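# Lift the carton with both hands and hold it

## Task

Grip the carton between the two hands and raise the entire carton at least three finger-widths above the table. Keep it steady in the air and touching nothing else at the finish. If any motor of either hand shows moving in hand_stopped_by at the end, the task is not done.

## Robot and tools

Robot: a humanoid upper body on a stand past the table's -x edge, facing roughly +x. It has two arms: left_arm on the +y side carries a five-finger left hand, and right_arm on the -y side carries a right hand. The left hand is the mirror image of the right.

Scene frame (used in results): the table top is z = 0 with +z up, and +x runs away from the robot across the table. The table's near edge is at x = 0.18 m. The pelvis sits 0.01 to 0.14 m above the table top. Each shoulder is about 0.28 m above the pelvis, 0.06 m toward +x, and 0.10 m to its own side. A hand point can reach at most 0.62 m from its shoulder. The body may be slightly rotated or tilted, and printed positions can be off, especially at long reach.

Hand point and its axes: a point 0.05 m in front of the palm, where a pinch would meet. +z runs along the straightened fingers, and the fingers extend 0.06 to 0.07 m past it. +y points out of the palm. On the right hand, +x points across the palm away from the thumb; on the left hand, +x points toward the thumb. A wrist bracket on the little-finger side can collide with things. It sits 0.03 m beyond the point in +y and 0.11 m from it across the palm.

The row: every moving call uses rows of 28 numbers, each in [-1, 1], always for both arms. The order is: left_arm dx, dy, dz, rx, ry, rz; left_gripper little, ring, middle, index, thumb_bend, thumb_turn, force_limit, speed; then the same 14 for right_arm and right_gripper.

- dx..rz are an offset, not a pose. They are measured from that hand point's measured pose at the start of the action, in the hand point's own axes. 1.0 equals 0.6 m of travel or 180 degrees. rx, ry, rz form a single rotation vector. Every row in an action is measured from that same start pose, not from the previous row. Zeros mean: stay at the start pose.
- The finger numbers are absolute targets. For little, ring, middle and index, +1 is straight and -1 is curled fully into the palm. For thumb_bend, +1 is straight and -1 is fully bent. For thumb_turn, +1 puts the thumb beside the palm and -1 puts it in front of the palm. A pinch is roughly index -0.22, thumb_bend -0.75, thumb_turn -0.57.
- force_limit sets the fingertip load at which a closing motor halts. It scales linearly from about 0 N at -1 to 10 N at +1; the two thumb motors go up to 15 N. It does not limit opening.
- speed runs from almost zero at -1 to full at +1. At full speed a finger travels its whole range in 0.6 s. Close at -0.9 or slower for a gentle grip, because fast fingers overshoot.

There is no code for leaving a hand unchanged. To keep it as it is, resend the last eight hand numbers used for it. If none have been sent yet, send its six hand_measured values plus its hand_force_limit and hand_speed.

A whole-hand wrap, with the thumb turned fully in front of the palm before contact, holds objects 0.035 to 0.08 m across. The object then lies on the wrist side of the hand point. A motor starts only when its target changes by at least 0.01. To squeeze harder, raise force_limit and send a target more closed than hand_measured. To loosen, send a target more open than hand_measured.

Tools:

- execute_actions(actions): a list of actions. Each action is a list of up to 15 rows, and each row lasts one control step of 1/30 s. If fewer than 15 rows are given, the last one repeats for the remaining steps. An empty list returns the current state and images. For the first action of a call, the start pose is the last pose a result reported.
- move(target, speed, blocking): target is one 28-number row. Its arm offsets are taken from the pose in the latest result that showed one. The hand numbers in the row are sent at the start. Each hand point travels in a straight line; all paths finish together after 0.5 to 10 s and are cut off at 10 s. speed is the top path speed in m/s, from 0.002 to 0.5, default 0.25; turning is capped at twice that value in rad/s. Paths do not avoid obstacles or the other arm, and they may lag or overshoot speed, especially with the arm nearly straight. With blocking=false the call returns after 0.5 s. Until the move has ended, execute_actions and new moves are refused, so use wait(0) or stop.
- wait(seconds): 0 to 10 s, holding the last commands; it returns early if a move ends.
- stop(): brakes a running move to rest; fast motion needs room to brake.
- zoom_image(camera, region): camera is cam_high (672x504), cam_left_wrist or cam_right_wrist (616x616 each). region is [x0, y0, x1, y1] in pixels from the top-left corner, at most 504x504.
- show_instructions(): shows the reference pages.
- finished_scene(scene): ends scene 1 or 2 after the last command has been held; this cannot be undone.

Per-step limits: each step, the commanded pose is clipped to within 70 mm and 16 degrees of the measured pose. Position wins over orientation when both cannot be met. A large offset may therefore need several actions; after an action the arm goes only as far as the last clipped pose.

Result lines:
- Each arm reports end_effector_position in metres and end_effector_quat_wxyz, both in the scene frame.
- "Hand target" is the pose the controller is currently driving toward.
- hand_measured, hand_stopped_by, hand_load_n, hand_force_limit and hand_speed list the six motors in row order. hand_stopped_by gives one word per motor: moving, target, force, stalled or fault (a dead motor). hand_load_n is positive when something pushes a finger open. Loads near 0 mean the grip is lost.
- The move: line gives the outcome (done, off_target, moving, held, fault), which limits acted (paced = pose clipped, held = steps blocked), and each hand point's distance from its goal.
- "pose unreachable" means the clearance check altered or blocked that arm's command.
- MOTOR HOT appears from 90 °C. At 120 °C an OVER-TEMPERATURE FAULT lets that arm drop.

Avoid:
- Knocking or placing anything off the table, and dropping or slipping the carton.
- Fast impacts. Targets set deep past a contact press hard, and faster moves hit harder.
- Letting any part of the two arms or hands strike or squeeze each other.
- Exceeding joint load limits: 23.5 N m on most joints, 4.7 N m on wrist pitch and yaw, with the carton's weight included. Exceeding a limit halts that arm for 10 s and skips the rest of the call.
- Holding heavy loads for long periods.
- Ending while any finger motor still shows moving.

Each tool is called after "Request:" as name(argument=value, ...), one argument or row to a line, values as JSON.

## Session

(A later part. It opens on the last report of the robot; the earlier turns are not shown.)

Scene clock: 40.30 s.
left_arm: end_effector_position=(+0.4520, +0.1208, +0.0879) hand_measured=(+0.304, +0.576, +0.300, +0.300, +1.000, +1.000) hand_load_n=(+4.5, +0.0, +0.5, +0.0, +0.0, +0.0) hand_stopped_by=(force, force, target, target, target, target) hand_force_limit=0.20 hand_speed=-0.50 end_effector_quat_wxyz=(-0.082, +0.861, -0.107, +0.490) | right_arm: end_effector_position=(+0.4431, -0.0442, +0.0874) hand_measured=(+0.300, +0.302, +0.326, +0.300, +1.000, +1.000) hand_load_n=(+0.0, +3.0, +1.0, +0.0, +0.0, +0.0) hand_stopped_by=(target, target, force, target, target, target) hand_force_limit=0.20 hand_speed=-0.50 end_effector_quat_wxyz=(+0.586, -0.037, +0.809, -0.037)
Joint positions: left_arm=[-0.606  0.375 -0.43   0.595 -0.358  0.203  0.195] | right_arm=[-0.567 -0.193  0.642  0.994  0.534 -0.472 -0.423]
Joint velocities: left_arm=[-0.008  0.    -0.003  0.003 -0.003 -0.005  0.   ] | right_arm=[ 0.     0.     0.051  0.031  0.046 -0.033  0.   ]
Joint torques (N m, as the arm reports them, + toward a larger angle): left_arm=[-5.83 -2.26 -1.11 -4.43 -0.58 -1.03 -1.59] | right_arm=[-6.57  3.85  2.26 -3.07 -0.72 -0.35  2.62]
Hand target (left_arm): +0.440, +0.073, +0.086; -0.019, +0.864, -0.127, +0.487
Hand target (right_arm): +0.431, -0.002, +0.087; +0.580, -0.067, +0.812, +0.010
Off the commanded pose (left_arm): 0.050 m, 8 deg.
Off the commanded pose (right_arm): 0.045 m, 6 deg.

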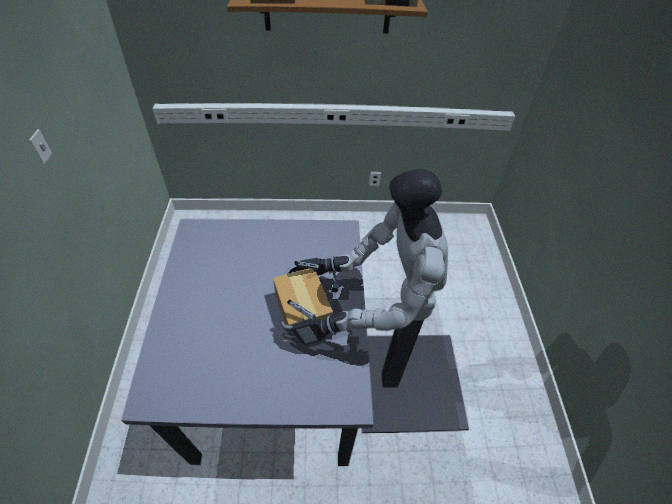

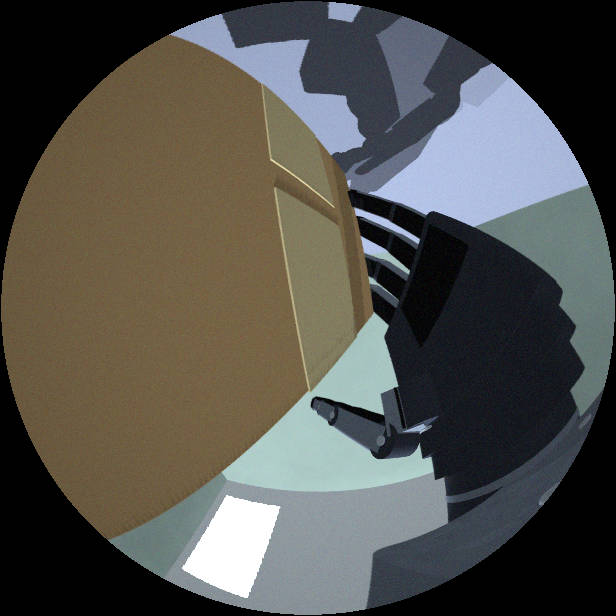

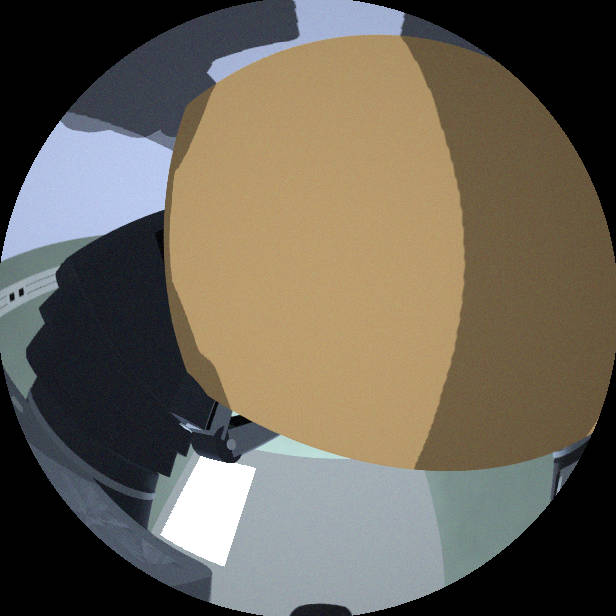

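Request:
execute_actions(
  actions=[
    [[0.045,0.09,-0.055,-0.05,0,0,0.3,0.3,0.3,0.3,1,1,0.2,-0.5,-0.05,0.085,-0.04,-0.045,0,0,0.3,0.3,0.3,0.3,1,1,0.2,-0.5]],
    [[0.045,0.09,-0.055,-0.05,0,0,0.3,0.3,0.3,0.3,1,1,0.2,-0.5,-0.05,0.085,-0.04,-0.045,0,0,0.3,0.3,0.3,0.3,1,1,0.2,-0.5]],
    [[0.045,0.09,-0.055,-0.05,0,0,0.3,0.3,0.3,0.3,1,1,0.2,-0.5,-0.05,0.085,-0.04,-0.045,0,0,0.3,0.3,0.3,0.3,1,1,0.2,-0.5]],
    [[0.045,0.09,-0.055,-0.05,0,0,0.3,0.3,0.3,0.3,1,1,0.2,-0.5,-0.05,0.085,-0.04,-0.045,0,0,0.3,0.3,0.3,0.3,1,1,0.2,-0.5]],
  ],
)

Request:
wait(
  seconds=1.5,
)

Scene clock: 42.43 s.
left_arm: end_effector_position=(+0.3830, +0.1108, +0.1134) hand_measured=(+0.304, +0.576, +0.300, +0.300, +1.000, +1.000) hand_load_n=(+5.5, +0.0, +3.5, +0.0, +0.0, +0.0) hand_stopped_by=(force, force, target, target, target, target) hand_force_limit=0.20 hand_speed=-0.50 end_effector_quat_wxyz=(-0.148, +0.910, -0.191, +0.337) | right_arm: end_effector_position=(+0.4070, -0.0238, +0.1266) hand_measured=(+0.300, +0.300, +0.326, +0.300, +1.000, +1.000) hand_load_n=(+0.0, +0.0, +2.0, +3.5, +0.0, +0.0) hand_stopped_by=(target, target, force, target, target, target) hand_force_limit=0.20 hand_speed=-0.50 end_effector_quat_wxyz=(+0.506, -0.140, +0.846, -0.090)
Joint positions: left_arm=[-0.55   0.446 -0.356 -0.26  -0.44   1.318  0.385] | right_arm=[-0.469 -0.55   0.747 -0.081  0.688  0.44  -0.821]
Joint velocities: left_arm=[ 0.048 -0.032  0.012 -0.058  0.052  0.065  0.   ] | right_arm=[ 0.002  0.011  0.006  0.009 -0.005  0.046  0.012]
Joint torques (N m, as the arm reports them, + toward a larger angle): left_arm=[-7.12 -2.49 -0.35 -6.94 -2.34 -2.2  -1.58] | right_arm=[-7.77  3.18  0.88 -6.33  0.69 -2.21  2.84]
Hand target (left_arm): +0.376, +0.051, +0.130; -0.056, +0.905, -0.214, +0.364
Hand target (right_arm): +0.396, +0.023, +0.146; +0.519, -0.151, +0.841, -0.013
Off the commanded pose (left_arm): 0.063 m, 11 deg.
Off the commanded pose (right_arm): 0.054 m, 9 deg.

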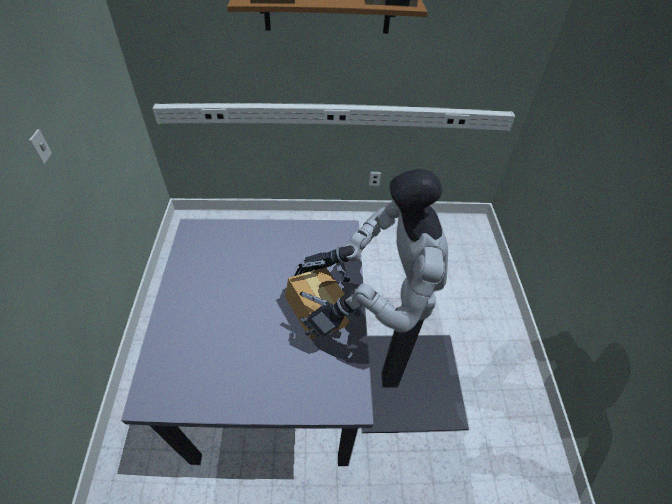

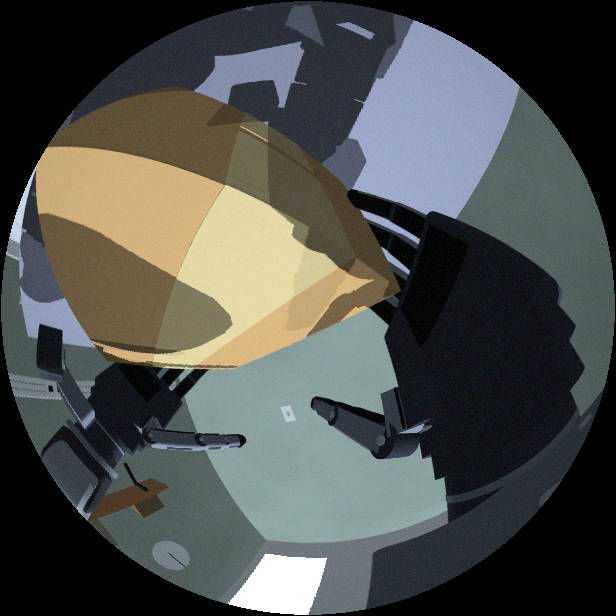

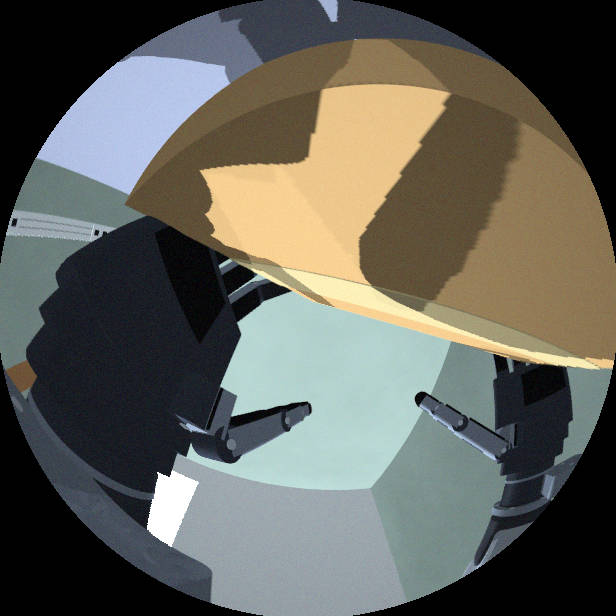

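Scene clock: 43.93 s.
left_arm: end_effector_position=(+0.3827, +0.1107, +0.1134) hand_measured=(+0.304, +0.576, +0.300, +0.300, +1.000, +1.000) hand_load_n=(+5.5, +0.0, +3.5, +0.0, +0.0, +0.0) hand_stopped_by=(force, force, target, target, target, target) hand_force_limit=0.20 hand_speed=-0.50 end_effector_quat_wxyz=(-0.149, +0.910, -0.191, +0.337) | right_arm: end_effector_position=(+0.4070, -0.0237, +0.1265) hand_measured=(+0.300, +0.300, +0.326, +0.300, +1.000, +1.000) hand_load_n=(+0.0, +0.0, +1.5, +3.5, +0.0, +0.0) hand_stopped_by=(target, target, force, target, target, target) hand_force_limit=0.20 hand_speed=-0.50 end_effector_quat_wxyz=(+0.506, -0.140, +0.847, -0.090)
Joint positions: left_arm=[-0.549  0.444 -0.356 -0.262 -0.436  1.32   0.385] | right_arm=[-0.469 -0.55   0.747 -0.081  0.688  0.441 -0.821]
Joint velocities: left_arm=[-0.008  0.008  0.006  0.002 -0.002  0.     0.   ] | right_arm=[-0.002 -0.011  0.    -0.003  0.003  0.     0.   ]
Joint torques (N m, as the arm reports them, + toward a larger angle): left_arm=[-6.99 -2.53 -0.33 -6.9  -2.45 -2.18 -1.6 ] | right_arm=[-7.72  3.25  0.88 -6.29  0.69 -2.12  2.86]
Hand target (left_arm): +0.376, +0.051, +0.130; -0.056, +0.905, -0.214, +0.364
Hand target (right_arm): +0.396, +0.023, +0.146; +0.519, -0.151, +0.841, -0.013
Off the commanded pose (left_arm): 0.063 m, 11 deg.
Off the commanded pose (right_arm): 0.054 m, 9 deg.
wait: 1.50 s; at rest by 0.17 s

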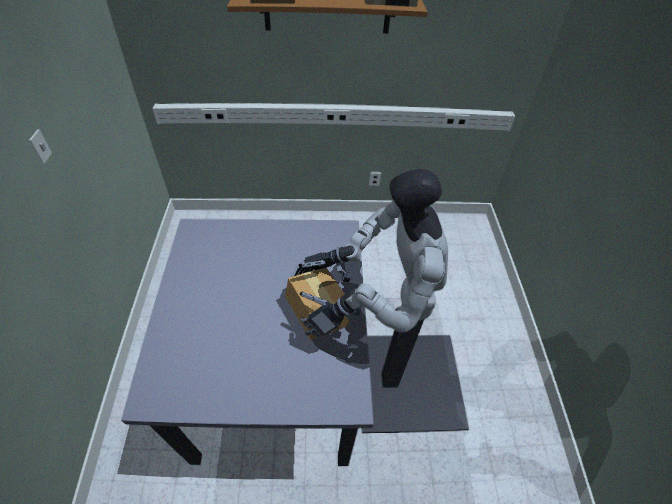

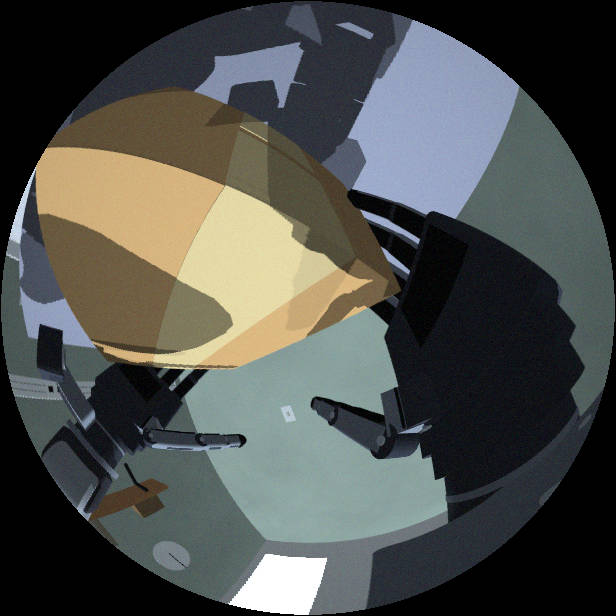

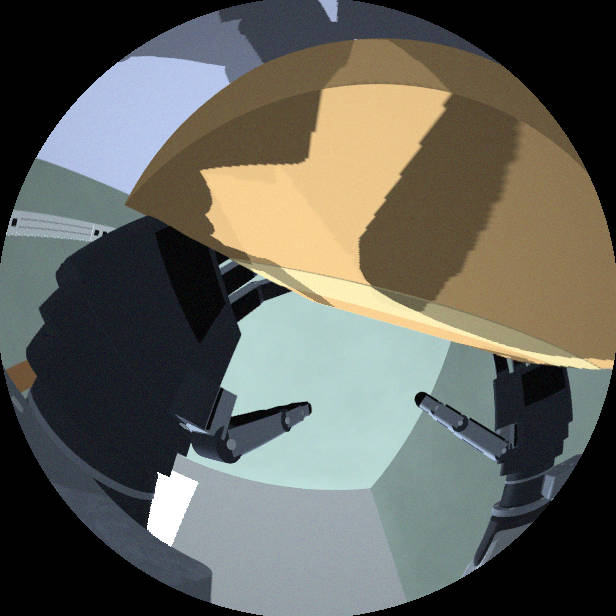

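Request:
move(
  target=[0,-0.13,0,0.063,0.079,-0.224,0.8,0.8,0.8,0.8,1,1,0,0,0,-0.13,0,-0.1,-0.007,0.051,0.8,0.8,0.8,0.8,1,1,0,0],
  speed=0.12,
)

Scene clock: 48.00 s.
left_arm: end_effector_position=(+0.4033, +0.1814, +0.1423) hand_measured=(+0.800, +0.800, +0.800, +0.800, +1.000, +1.000) hand_load_n=(+0.0, +0.0, +0.0, +0.0, +0.0, +0.0) hand_stopped_by=(target, target, target, target, target, target) hand_force_limit=0.00 hand_speed=0.00 end_effector_quat_wxyz=(-0.083, +0.853, +0.150, +0.492) | right_arm: end_effector_position=(+0.4136, -0.0952, +0.1388) hand_measured=(+0.800, +0.800, +0.800, +0.800, +1.000, +1.000) hand_load_n=(+0.0, +0.0, +0.0, +0.0, +0.0, +0.0) hand_stopped_by=(target, target, target, target, target, target) hand_force_limit=0.00 hand_speed=0.00 end_effector_quat_wxyz=(+0.480, -0.155, +0.859, +0.086)
Joint positions: left_arm=[-0.176  0.21  -0.049 -0.156 -0.434  0.538  0.475] | right_arm=[-0.391 -0.856  0.517  0.172  0.883  0.176 -0.026]
Joint velocities: left_arm=[ 0.011  0.002 -0.003 -0.009  0.005 -0.002  0.   ] | right_arm=[-0.005  0.002 -0.011  0.009 -0.006  0.     0.004]
Joint torques (N m, as the arm reports them, + toward a larger angle): left_arm=[-3.44  1.08  0.7  -3.59  0.38 -1.02 -0.05] | right_arm=[-5.48 -5.08 -2.04 -2.04  0.52 -1.35  0.22]
Hand target (left_arm): +0.403, +0.182, +0.141; -0.083, +0.853, +0.153, +0.491
Hand target (right_arm): +0.415, -0.095, +0.140; +0.482, -0.153, +0.858, +0.087
Off the commanded pose (left_arm): 0.003 m, 0 deg.
Off the commanded pose (right_arm): 0.012 m, 2 deg.
move: off_target (right_arm)

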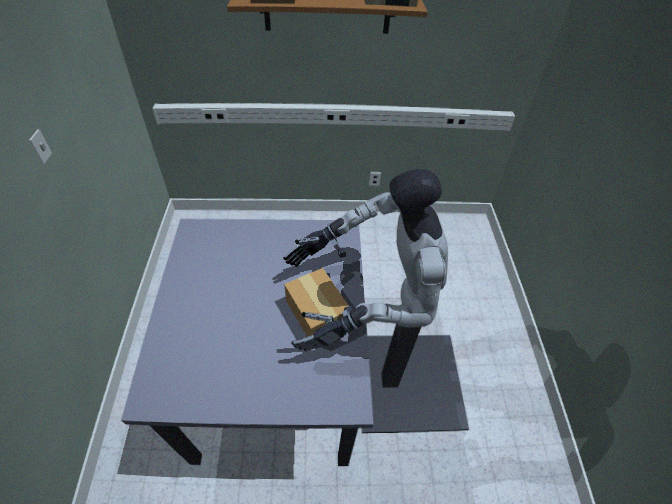

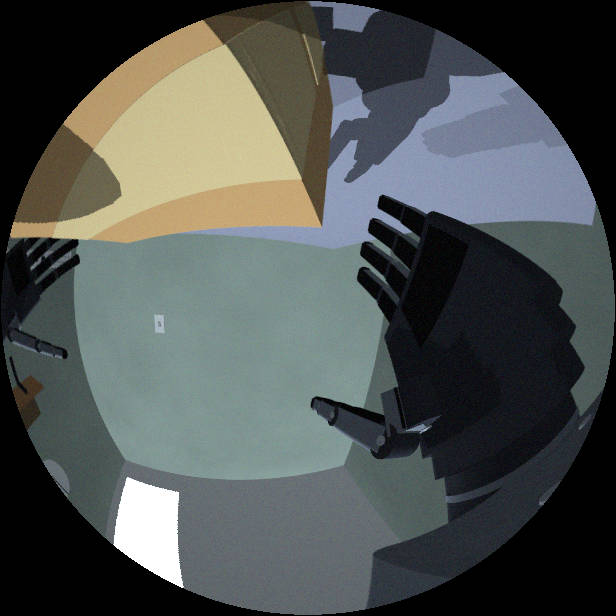

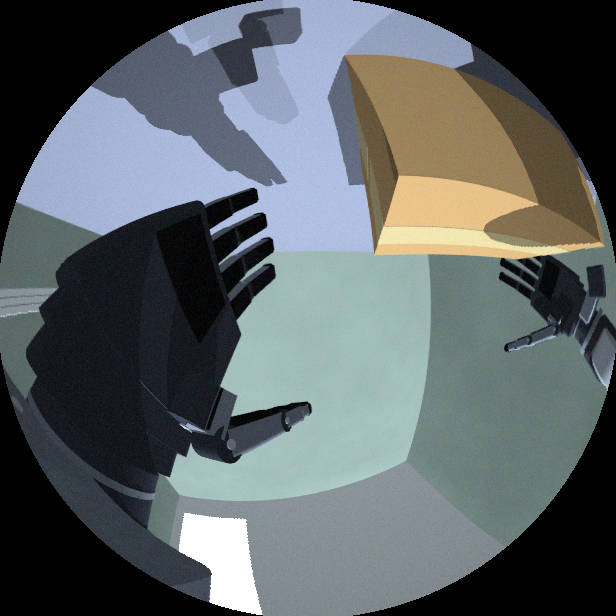

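Request:
move(
  target=[-0.075,-0.02,-0.13,0,0,0,0.8,0.8,0.8,0.8,1,1,0,0,0.05,0.05,0.065,0,0,0,0.8,0.8,0.8,0.8,1,1,0,0],
  speed=0.12,
)

Request:
move(
  target=[-0.065,0.03,0.037,0,0,0,0.8,0.8,0.8,0.8,1,1,0,0,0,0.05,0,0,0,0,0.8,0.8,0.8,0.8,1,1,0,0],
  speed=0.08,
)

Scene clock: 49.30 s.
left_arm: end_effector_position=(+0.3132, +0.1684, +0.1360) hand_measured=(+0.800, +0.800, +0.800, +0.800, +1.000, +1.000) hand_load_n=(+0.0, +0.0, +0.0, +0.0, +0.0, +0.0) hand_stopped_by=(target, target, target, target, target, target) hand_force_limit=0.00 hand_speed=0.00 end_effector_quat_wxyz=(-0.091, +0.854, +0.150, +0.490) | right_arm: end_effector_position=(+0.4218, -0.0603, +0.0951) hand_measured=(+0.800, +0.800, +0.800, +0.800, +1.000, +1.000) hand_load_n=(+0.0, +0.0, +0.0, +0.0, +0.0, +0.0) hand_stopped_by=(target, target, target, target, target, target) hand_force_limit=0.00 hand_speed=0.00 end_effector_quat_wxyz=(+0.481, -0.152, +0.859, +0.088)
Joint positions: left_arm=[ 0.277  0.203 -0.178 -0.443 -0.346  0.367  0.492] | right_arm=[-0.497 -0.599  0.601  0.5    0.742  0.032 -0.01 ]
Joint velocities: left_arm=[ 0.    -0.003  0.009  0.002 -0.011  0.     0.   ] | right_arm=[-0.006 -0.002  0.003  0.006  0.009 -0.001  0.   ]
Joint torques (N m, as the arm reports them, + toward a larger angle): left_arm=[-0.8   0.91  0.25 -4.09  0.71 -1.01 -0.09] | right_arm=[-6.01 -4.02 -1.12 -2.21  0.17 -1.37  0.2 ]
Hand target (left_arm): +0.314, +0.168, +0.138; -0.092, +0.852, +0.148, +0.493
Hand target (right_arm): +0.422, -0.060, +0.095; +0.482, -0.155, +0.858, +0.087
Off the commanded pose (left_arm): 0.009 m, 1 deg.
Off the commanded pose (right_arm): 0.003 m, 0 deg.
move: off_target (left_arm)

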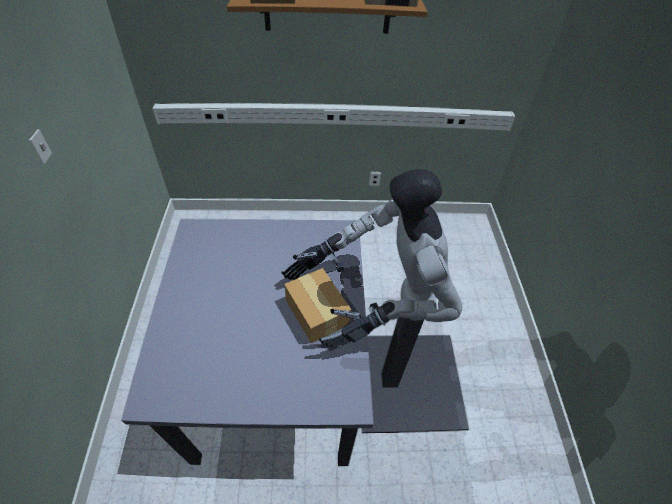

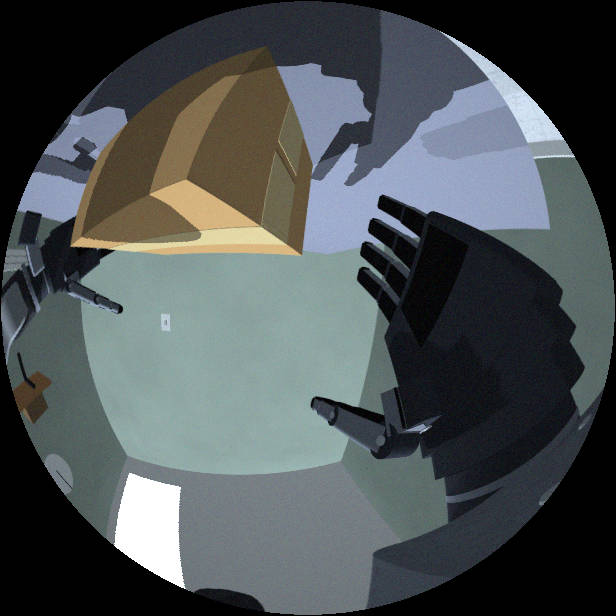

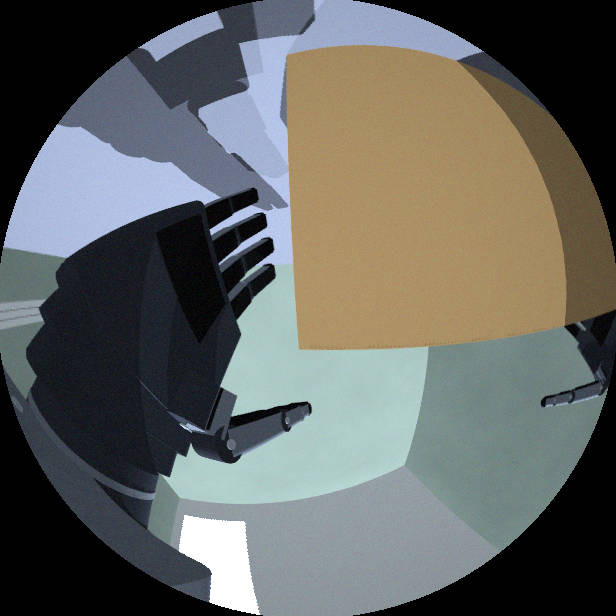

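Scene clock: 50.23 s.
left_arm: end_effector_position=(+0.3188, +0.1539, +0.0898) hand_measured=(+0.800, +0.800, +0.800, +0.800, +1.000, +1.000) hand_load_n=(+0.0, +0.0, +0.0, +0.0, +0.0, +0.0) hand_stopped_by=(target, target, target, target, target, target) hand_force_limit=0.00 hand_speed=0.00 end_effector_quat_wxyz=(-0.092, +0.855, +0.155, +0.487) | right_arm: end_effector_position=(+0.4132, -0.0322, +0.0983) hand_measured=(+0.800, +0.800, +0.800, +0.800, +1.000, +1.000) hand_load_n=(+0.0, +0.0, +0.0, +0.0, +0.0, +0.0) hand_stopped_by=(target, target, target, target, target, target) hand_force_limit=0.00 hand_speed=0.00 end_effector_quat_wxyz=(+0.484, -0.150, +0.857, +0.089)
Joint positions: left_arm=[ 0.184  0.118 -0.231 -0.076 -0.268  0.11   0.466] | right_arm=[-0.477 -0.563  0.644  0.386  0.736  0.072 -0.136]
Joint velocities: left_arm=[-0.008  0.003  0.003 -0.009  0.    -0.01   0.   ] | right_arm=[-0.02   0.006  0.015 -0.002  0.006  0.    -0.001]
Joint torques (N m, as the arm reports them, + toward a larger angle): left_arm=[-1.31  0.54  0.15 -3.33  0.7  -1.   -0.11] | right_arm=[-5.51 -3.44 -0.99 -2.73  0.13 -1.15 -0.11]
Hand target (left_arm): +0.319, +0.153, +0.090; -0.092, +0.854, +0.153, +0.488
Hand target (right_arm): +0.412, -0.032, +0.097; +0.483, -0.151, +0.858, +0.088
Off the commanded pose (left_arm): 0.002 m, 1 deg.
Off the commanded pose (right_arm): 0.003 m, 0 deg.
move: done

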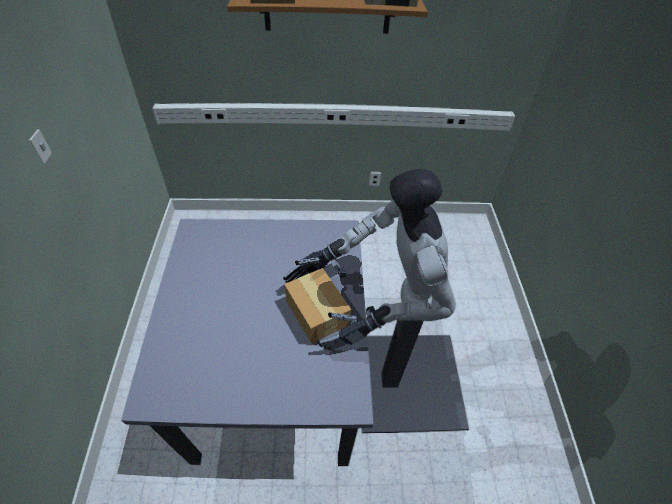

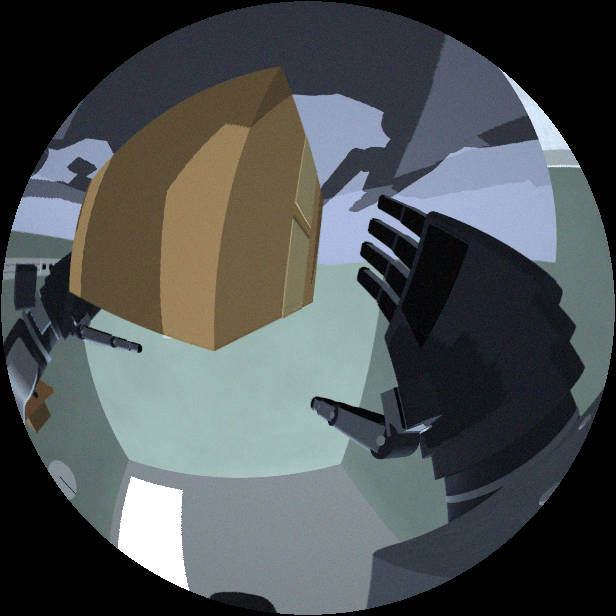

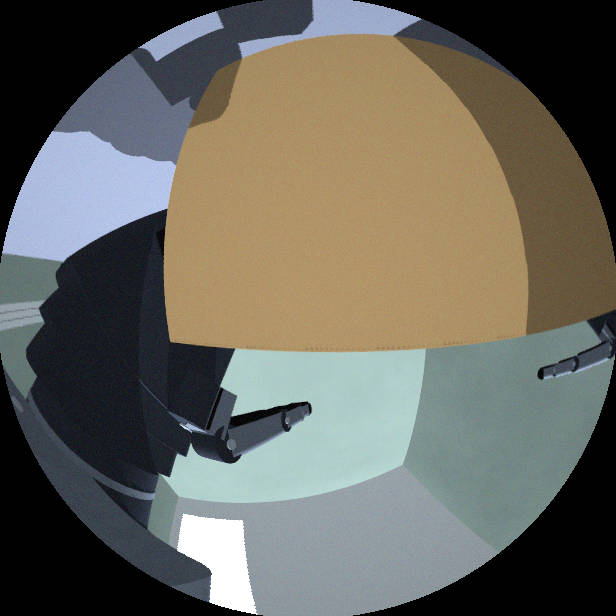

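Request:
move(
  target=[0.035,0.06,0.035,0,0,0,0.8,0.8,0.8,0.8,1,1,0,0,0,0.1,0,0,0,0,0.8,0.8,0.8,0.8,1,1,0,0],
  speed=0.05,
)

Scene clock: 51.80 s.
left_arm: end_effector_position=(+0.3561, +0.1352, +0.0960) hand_measured=(+0.800, +0.800, +0.800, +0.800, +1.000, +1.000) hand_load_n=(+0.0, +0.0, +2.0, +0.5, +0.0, +0.0) hand_stopped_by=(target, target, target, target, target, target) hand_force_limit=0.00 hand_speed=0.00 end_effector_quat_wxyz=(-0.101, +0.855, +0.157, +0.483) | right_arm: end_effector_position=(+0.3978, +0.0127, +0.0985) hand_measured=(+0.800, +0.800, +0.800, +0.800, +1.000, +1.000) hand_load_n=(+0.0, +0.0, +0.5, +0.0, +0.0, +0.0) hand_stopped_by=(target, target, target, target, target, target) hand_force_limit=0.00 hand_speed=0.00 end_effector_quat_wxyz=(+0.487, -0.144, +0.858, +0.075)
Joint positions: left_arm=[ 0.01   0.056 -0.253 -0.028 -0.258  0.23   0.57 ] | right_arm=[-0.469 -0.463  0.731  0.265  0.702  0.134 -0.368]
Joint velocities: left_arm=[ 0.     0.    -0.008 -0.003 -0.012  0.     0.001] | right_arm=[-0.005  0.012  0.     0.025 -0.002  0.     0.   ]
Joint torques (N m, as the arm reports them, + toward a larger angle): left_arm=[-2.74 -0.17 -0.6  -3.77  0.44 -0.81 -0.32] | right_arm=[-5.91 -0.59 -0.29 -3.58  0.03 -1.24  0.41]
Hand target (left_arm): +0.358, +0.127, +0.098; -0.090, +0.856, +0.153, +0.485
Hand target (right_arm): +0.394, +0.024, +0.102; +0.488, -0.149, +0.855, +0.089
Off the commanded pose (left_arm): 0.005 m, 1 deg.
Off the commanded pose (right_arm): 0.013 m, 2 deg.
move: off_target (left_arm, right_arm)

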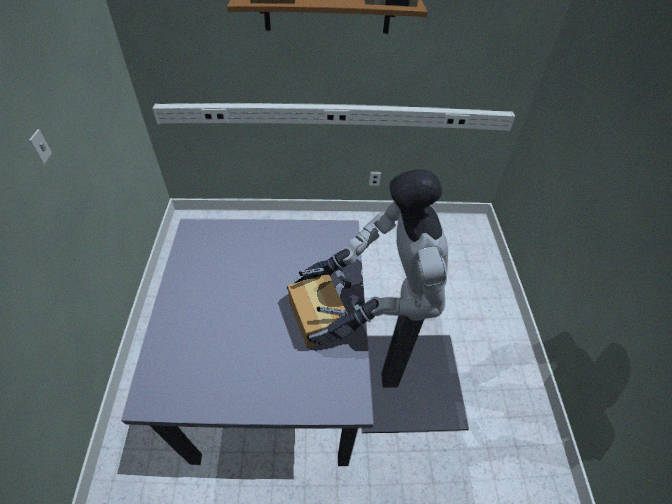

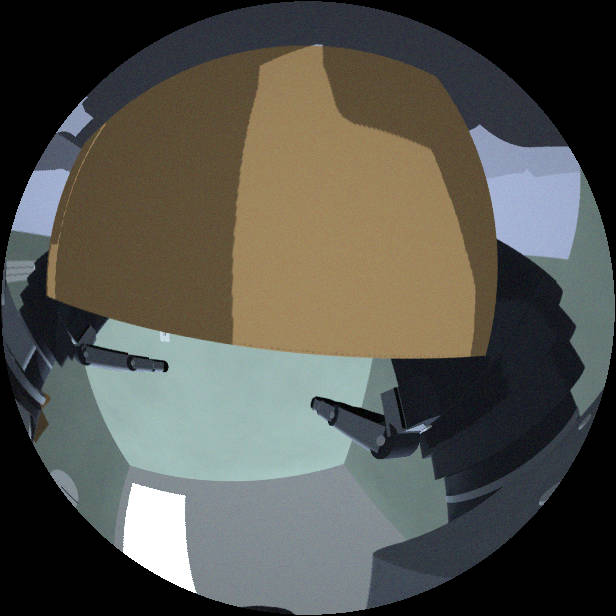

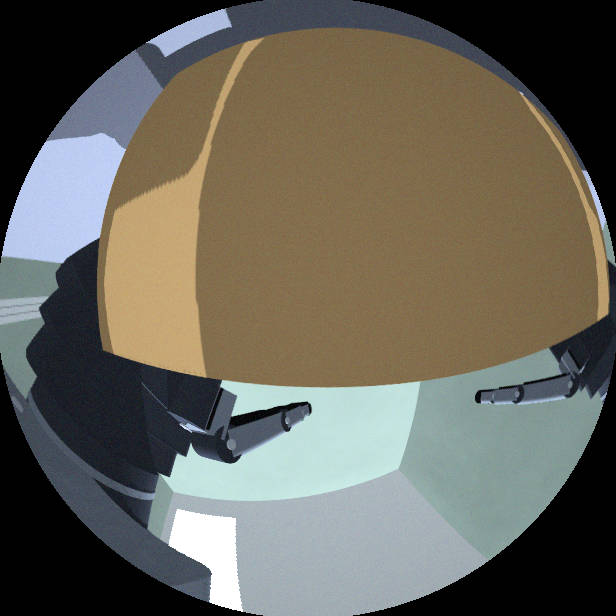

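Request:
execute_actions(
  actions=[
    [[0,0.05,0,-0.03,0,0,0.8,0.8,0.8,0.8,1,1,0,0,0,0.08,0,-0.03,0,0,0.8,0.8,0.8,0.8,1,1,0,0]],
    [[0.045,0.08,-0.035,-0.045,0.02,-0.025,0.8,0.8,0.8,0.8,1,1,0,0,-0.045,0.085,-0.04,-0.045,-0.02,0.025,0.8,0.8,0.8,0.8,1,1,0,0]],
    [[0.045,0.08,-0.035,-0.045,0.02,-0.025,0.8,0.8,0.8,0.8,1,1,0,0,-0.045,0.085,-0.04,-0.045,-0.02,0.025,0.8,0.8,0.8,0.8,1,1,0,0]],
  ],
)

Scene clock: 53.40 s.
left_arm: end_effector_position=(+0.3695, +0.1375, +0.1346) hand_measured=(+0.800, +0.800, +0.800, +0.800, +1.000, +1.000) hand_load_n=(+1.0, +3.5, +3.0, +0.0, +0.0, +0.0) hand_stopped_by=(target, target, target, target, target, target) hand_force_limit=0.00 hand_speed=0.00 end_effector_quat_wxyz=(-0.092, +0.815, +0.176, +0.544) | right_arm: end_effector_position=(+0.4076, +0.0124, +0.1535) hand_measured=(+0.800, +0.800, +0.800, +0.800, +1.000, +1.000) hand_load_n=(+0.0, +0.0, +0.0, +0.0, +0.0, +0.0) hand_stopped_by=(target, target, target, target, target, target) hand_force_limit=0.00 hand_speed=0.00 end_effector_quat_wxyz=(+0.546, -0.097, +0.828, +0.080)
Joint positions: left_arm=[-0.009  0.096 -0.304 -0.044 -0.288  0.087  0.621] | right_arm=[-0.439 -0.509  0.722  0.062  0.73   0.094 -0.514]
Joint velocities: left_arm=[-0.006  0.051 -0.04   0.002 -0.028  0.     0.046] | right_arm=[-0.005 -0.021  0.035 -0.011 -0.002  0.    -0.015]
Joint torques (N m, as the arm reports them, + toward a larger angle): left_arm=[-6.58 -2.27 -3.49 -6.81 -0.09 -1.58 -2.06] | right_arm=[-6.6   4.71  2.44 -6.84  1.12 -1.55  3.6 ]
Hand target (left_arm): +0.376, +0.091, +0.150; -0.023, +0.815, +0.154, +0.558
Hand target (right_arm): +0.379, +0.059, +0.159; +0.527, -0.121, +0.827, +0.154
Off the commanded pose (left_arm): 0.050 m, 8 deg.
Off the commanded pose (right_arm): 0.057 m, 9 deg.

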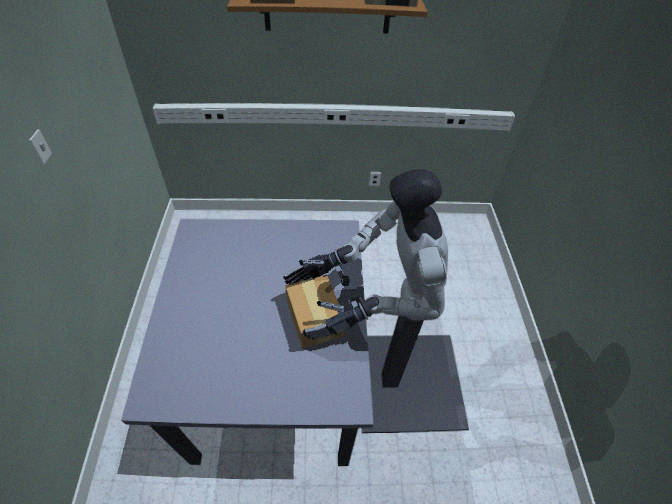

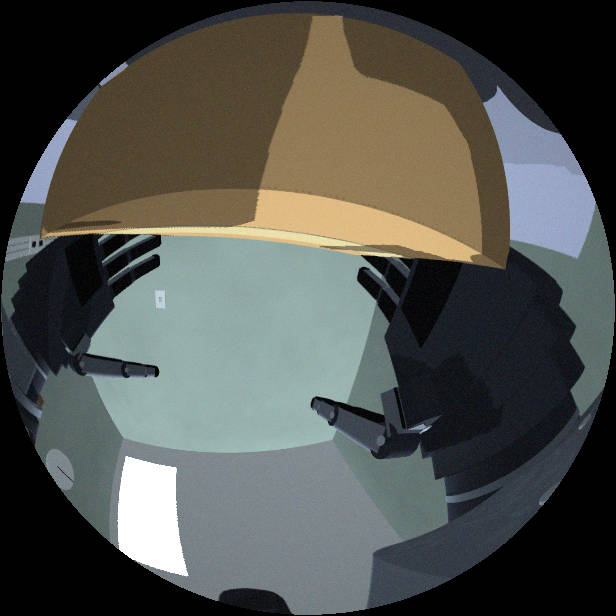

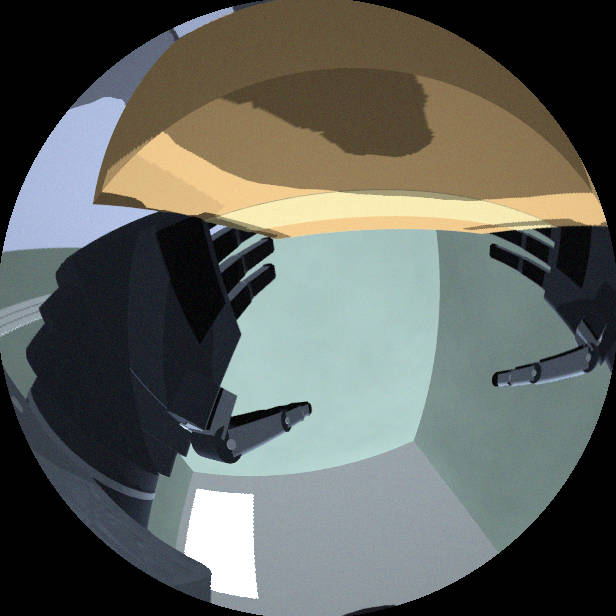

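Request:
move(
  target=[0,-0.16,0,0,0,0,1,1,1,1,1,1,0,0,0,-0.16,0,0,0,0,1,1,1,1,1,1,0,0],
  speed=0.12,
)

Request:
move(
  target=[0.01,0,0.16,0,0,0,1,1,1,1,1,1,0,0,0.02,0,0.17,0,0,-0.03,1,1,1,1,1,1,0,0],
  speed=0.1,
)

Scene clock: 54.73 s.
left_arm: end_effector_position=(+0.3341, +0.2303, +0.1337) hand_measured=(+1.000, +1.000, +1.000, +1.000, +1.000, +1.000) hand_load_n=(+0.0, +0.0, +0.0, +0.0, +0.0, +0.0) hand_stopped_by=(target, target, target, target, target, target) hand_force_limit=0.00 hand_speed=0.00 end_effector_quat_wxyz=(-0.095, +0.811, +0.180, +0.548) | right_arm: end_effector_position=(+0.4291, -0.0789, +0.1446) hand_measured=(+1.000, +1.000, +1.000, +1.000, +1.000, +1.000) hand_load_n=(+0.0, +0.0, +0.0, +0.0, +0.0, +0.0) hand_stopped_by=(target, target, target, target, target, target) hand_force_limit=0.00 hand_speed=0.00 end_effector_quat_wxyz=(+0.540, -0.101, +0.832, +0.080)
Joint positions: left_arm=[ 0.164  0.333 -0.091 -0.068 -0.49  -0.024  0.36 ] | right_arm=[-0.405 -0.714  0.578  0.262  0.84  -0.027 -0.154]
Joint velocities: left_arm=[ 0.008 -0.002  0.002  0.002 -0.005  0.    -0.006] | right_arm=[ 0.005  0.005 -0.003 -0.005  0.005  0.     0.005]
Joint torques (N m, as the arm reports them, + toward a larger angle): left_arm=[-1.23  1.5   0.88 -3.37  0.22 -1.1  -0.19] | right_arm=[-5.31 -4.16 -1.72 -2.29  0.43 -1.45  0.22]
Hand target (left_arm): +0.334, +0.230, +0.134; -0.093, +0.811, +0.182, +0.548
Hand target (right_arm): +0.429, -0.079, +0.145; +0.540, -0.099, +0.832, +0.082
Off the commanded pose (left_arm): 0.006 m, 1 deg.
Off the commanded pose (right_arm): 0.007 m, 1 deg.
move: off_target (left_arm, right_arm)

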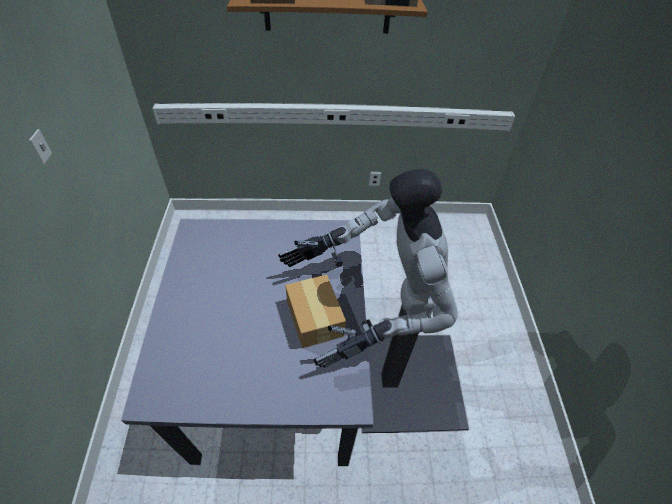

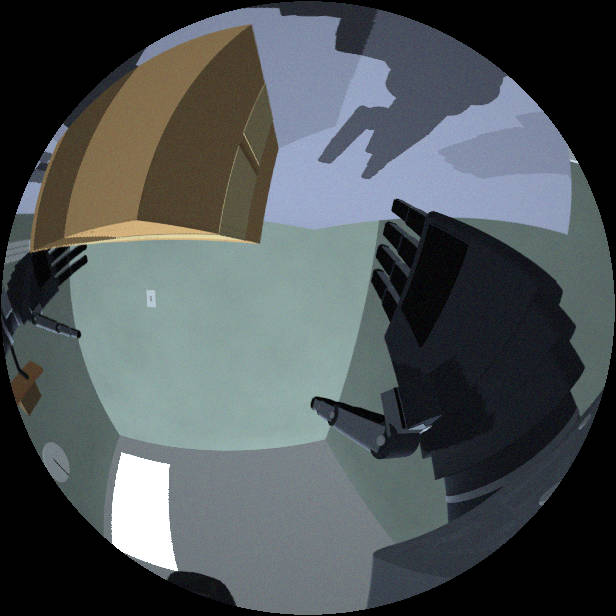

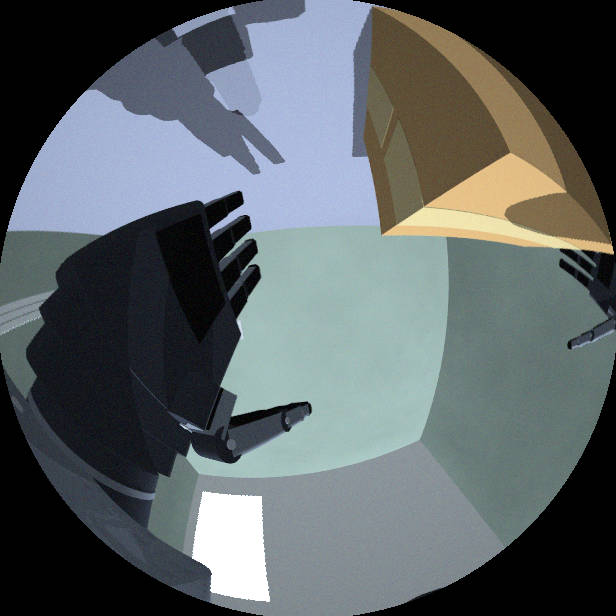

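Scene clock: 56.40 s.
left_arm: end_effector_position=(+0.4195, +0.2592, +0.1060) hand_measured=(+1.000, +1.000, +1.000, +1.000, +1.000, +1.000) hand_load_n=(+0.0, +0.0, +0.0, +0.0, +0.0, +0.0) hand_stopped_by=(target, target, target, target, target, target) hand_force_limit=0.00 hand_speed=0.00 end_effector_quat_wxyz=(-0.087, +0.811, +0.186, +0.547) | right_arm: end_effector_position=(+0.5191, -0.0590, +0.0960) hand_measured=(+1.000, +1.000, +1.000, +1.000, +1.000, +1.000) hand_load_n=(+0.0, +0.0, +0.0, +0.0, +0.0, +0.0) hand_stopped_by=(target, target, target, target, target, target) hand_force_limit=0.00 hand_speed=0.00 end_effector_quat_wxyz=(+0.474, -0.106, +0.873, -0.041)
Joint positions: left_arm=[-0.344  0.32  -0.013  0.628 -0.509 -0.141  0.176] | right_arm=[-1.06  -0.23   0.588  1.415  0.644 -0.061 -0.069]
Joint velocities: left_arm=[0.    0.002 0.    0.003 0.009 0.    0.   ] | right_arm=[ 0.     0.    -0.043 -0.012 -0.02   0.002  0.   ]
Joint torques (N m, as the arm reports them, + toward a larger angle): left_arm=[-4.44  2.16  0.69 -2.99  0.26 -1.14 -0.19] | right_arm=[-8.69 -3.1  -0.13 -2.46  0.14 -1.06 -0.28]
Hand target (left_arm): +0.419, +0.258, +0.106; -0.086, +0.811, +0.186, +0.547
Hand target (right_arm): +0.519, -0.059, +0.095; +0.473, -0.107, +0.873, -0.042
Off the commanded pose (left_arm): 0.007 m, 1 deg.
Off the commanded pose (right_arm): 0.007 m, 15 deg.
move: off_target (left_arm, right_arm)

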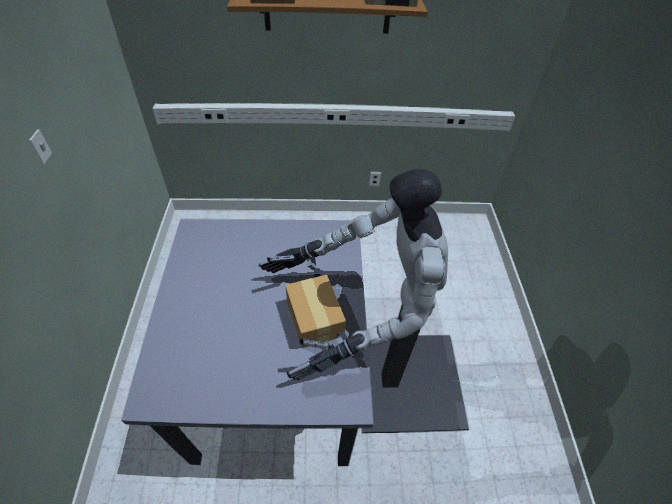

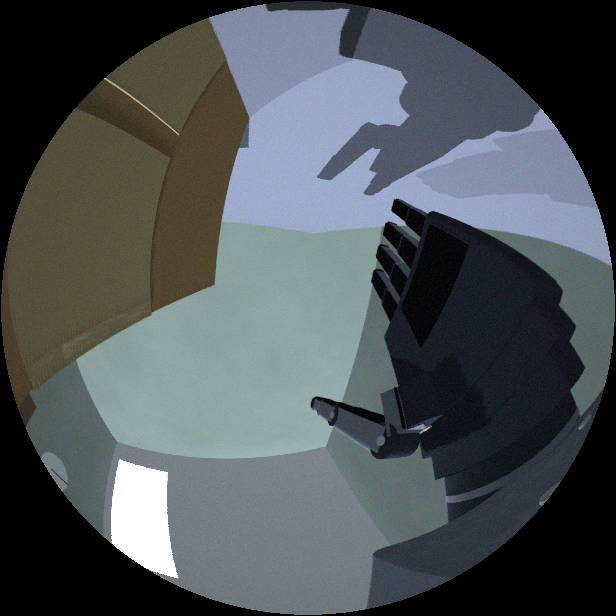

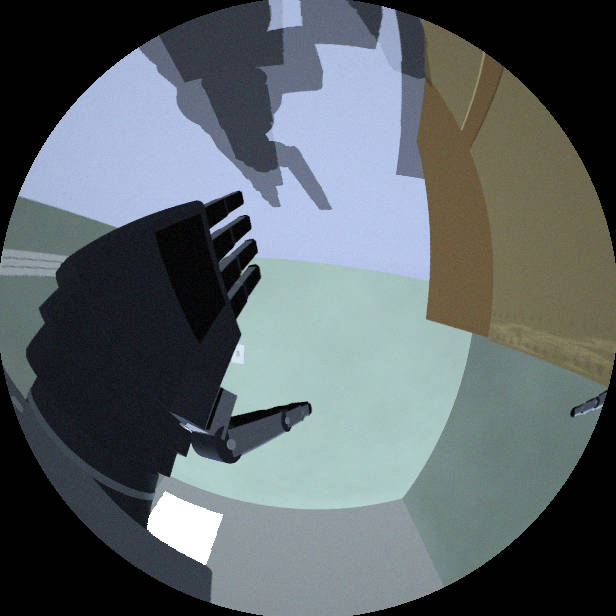

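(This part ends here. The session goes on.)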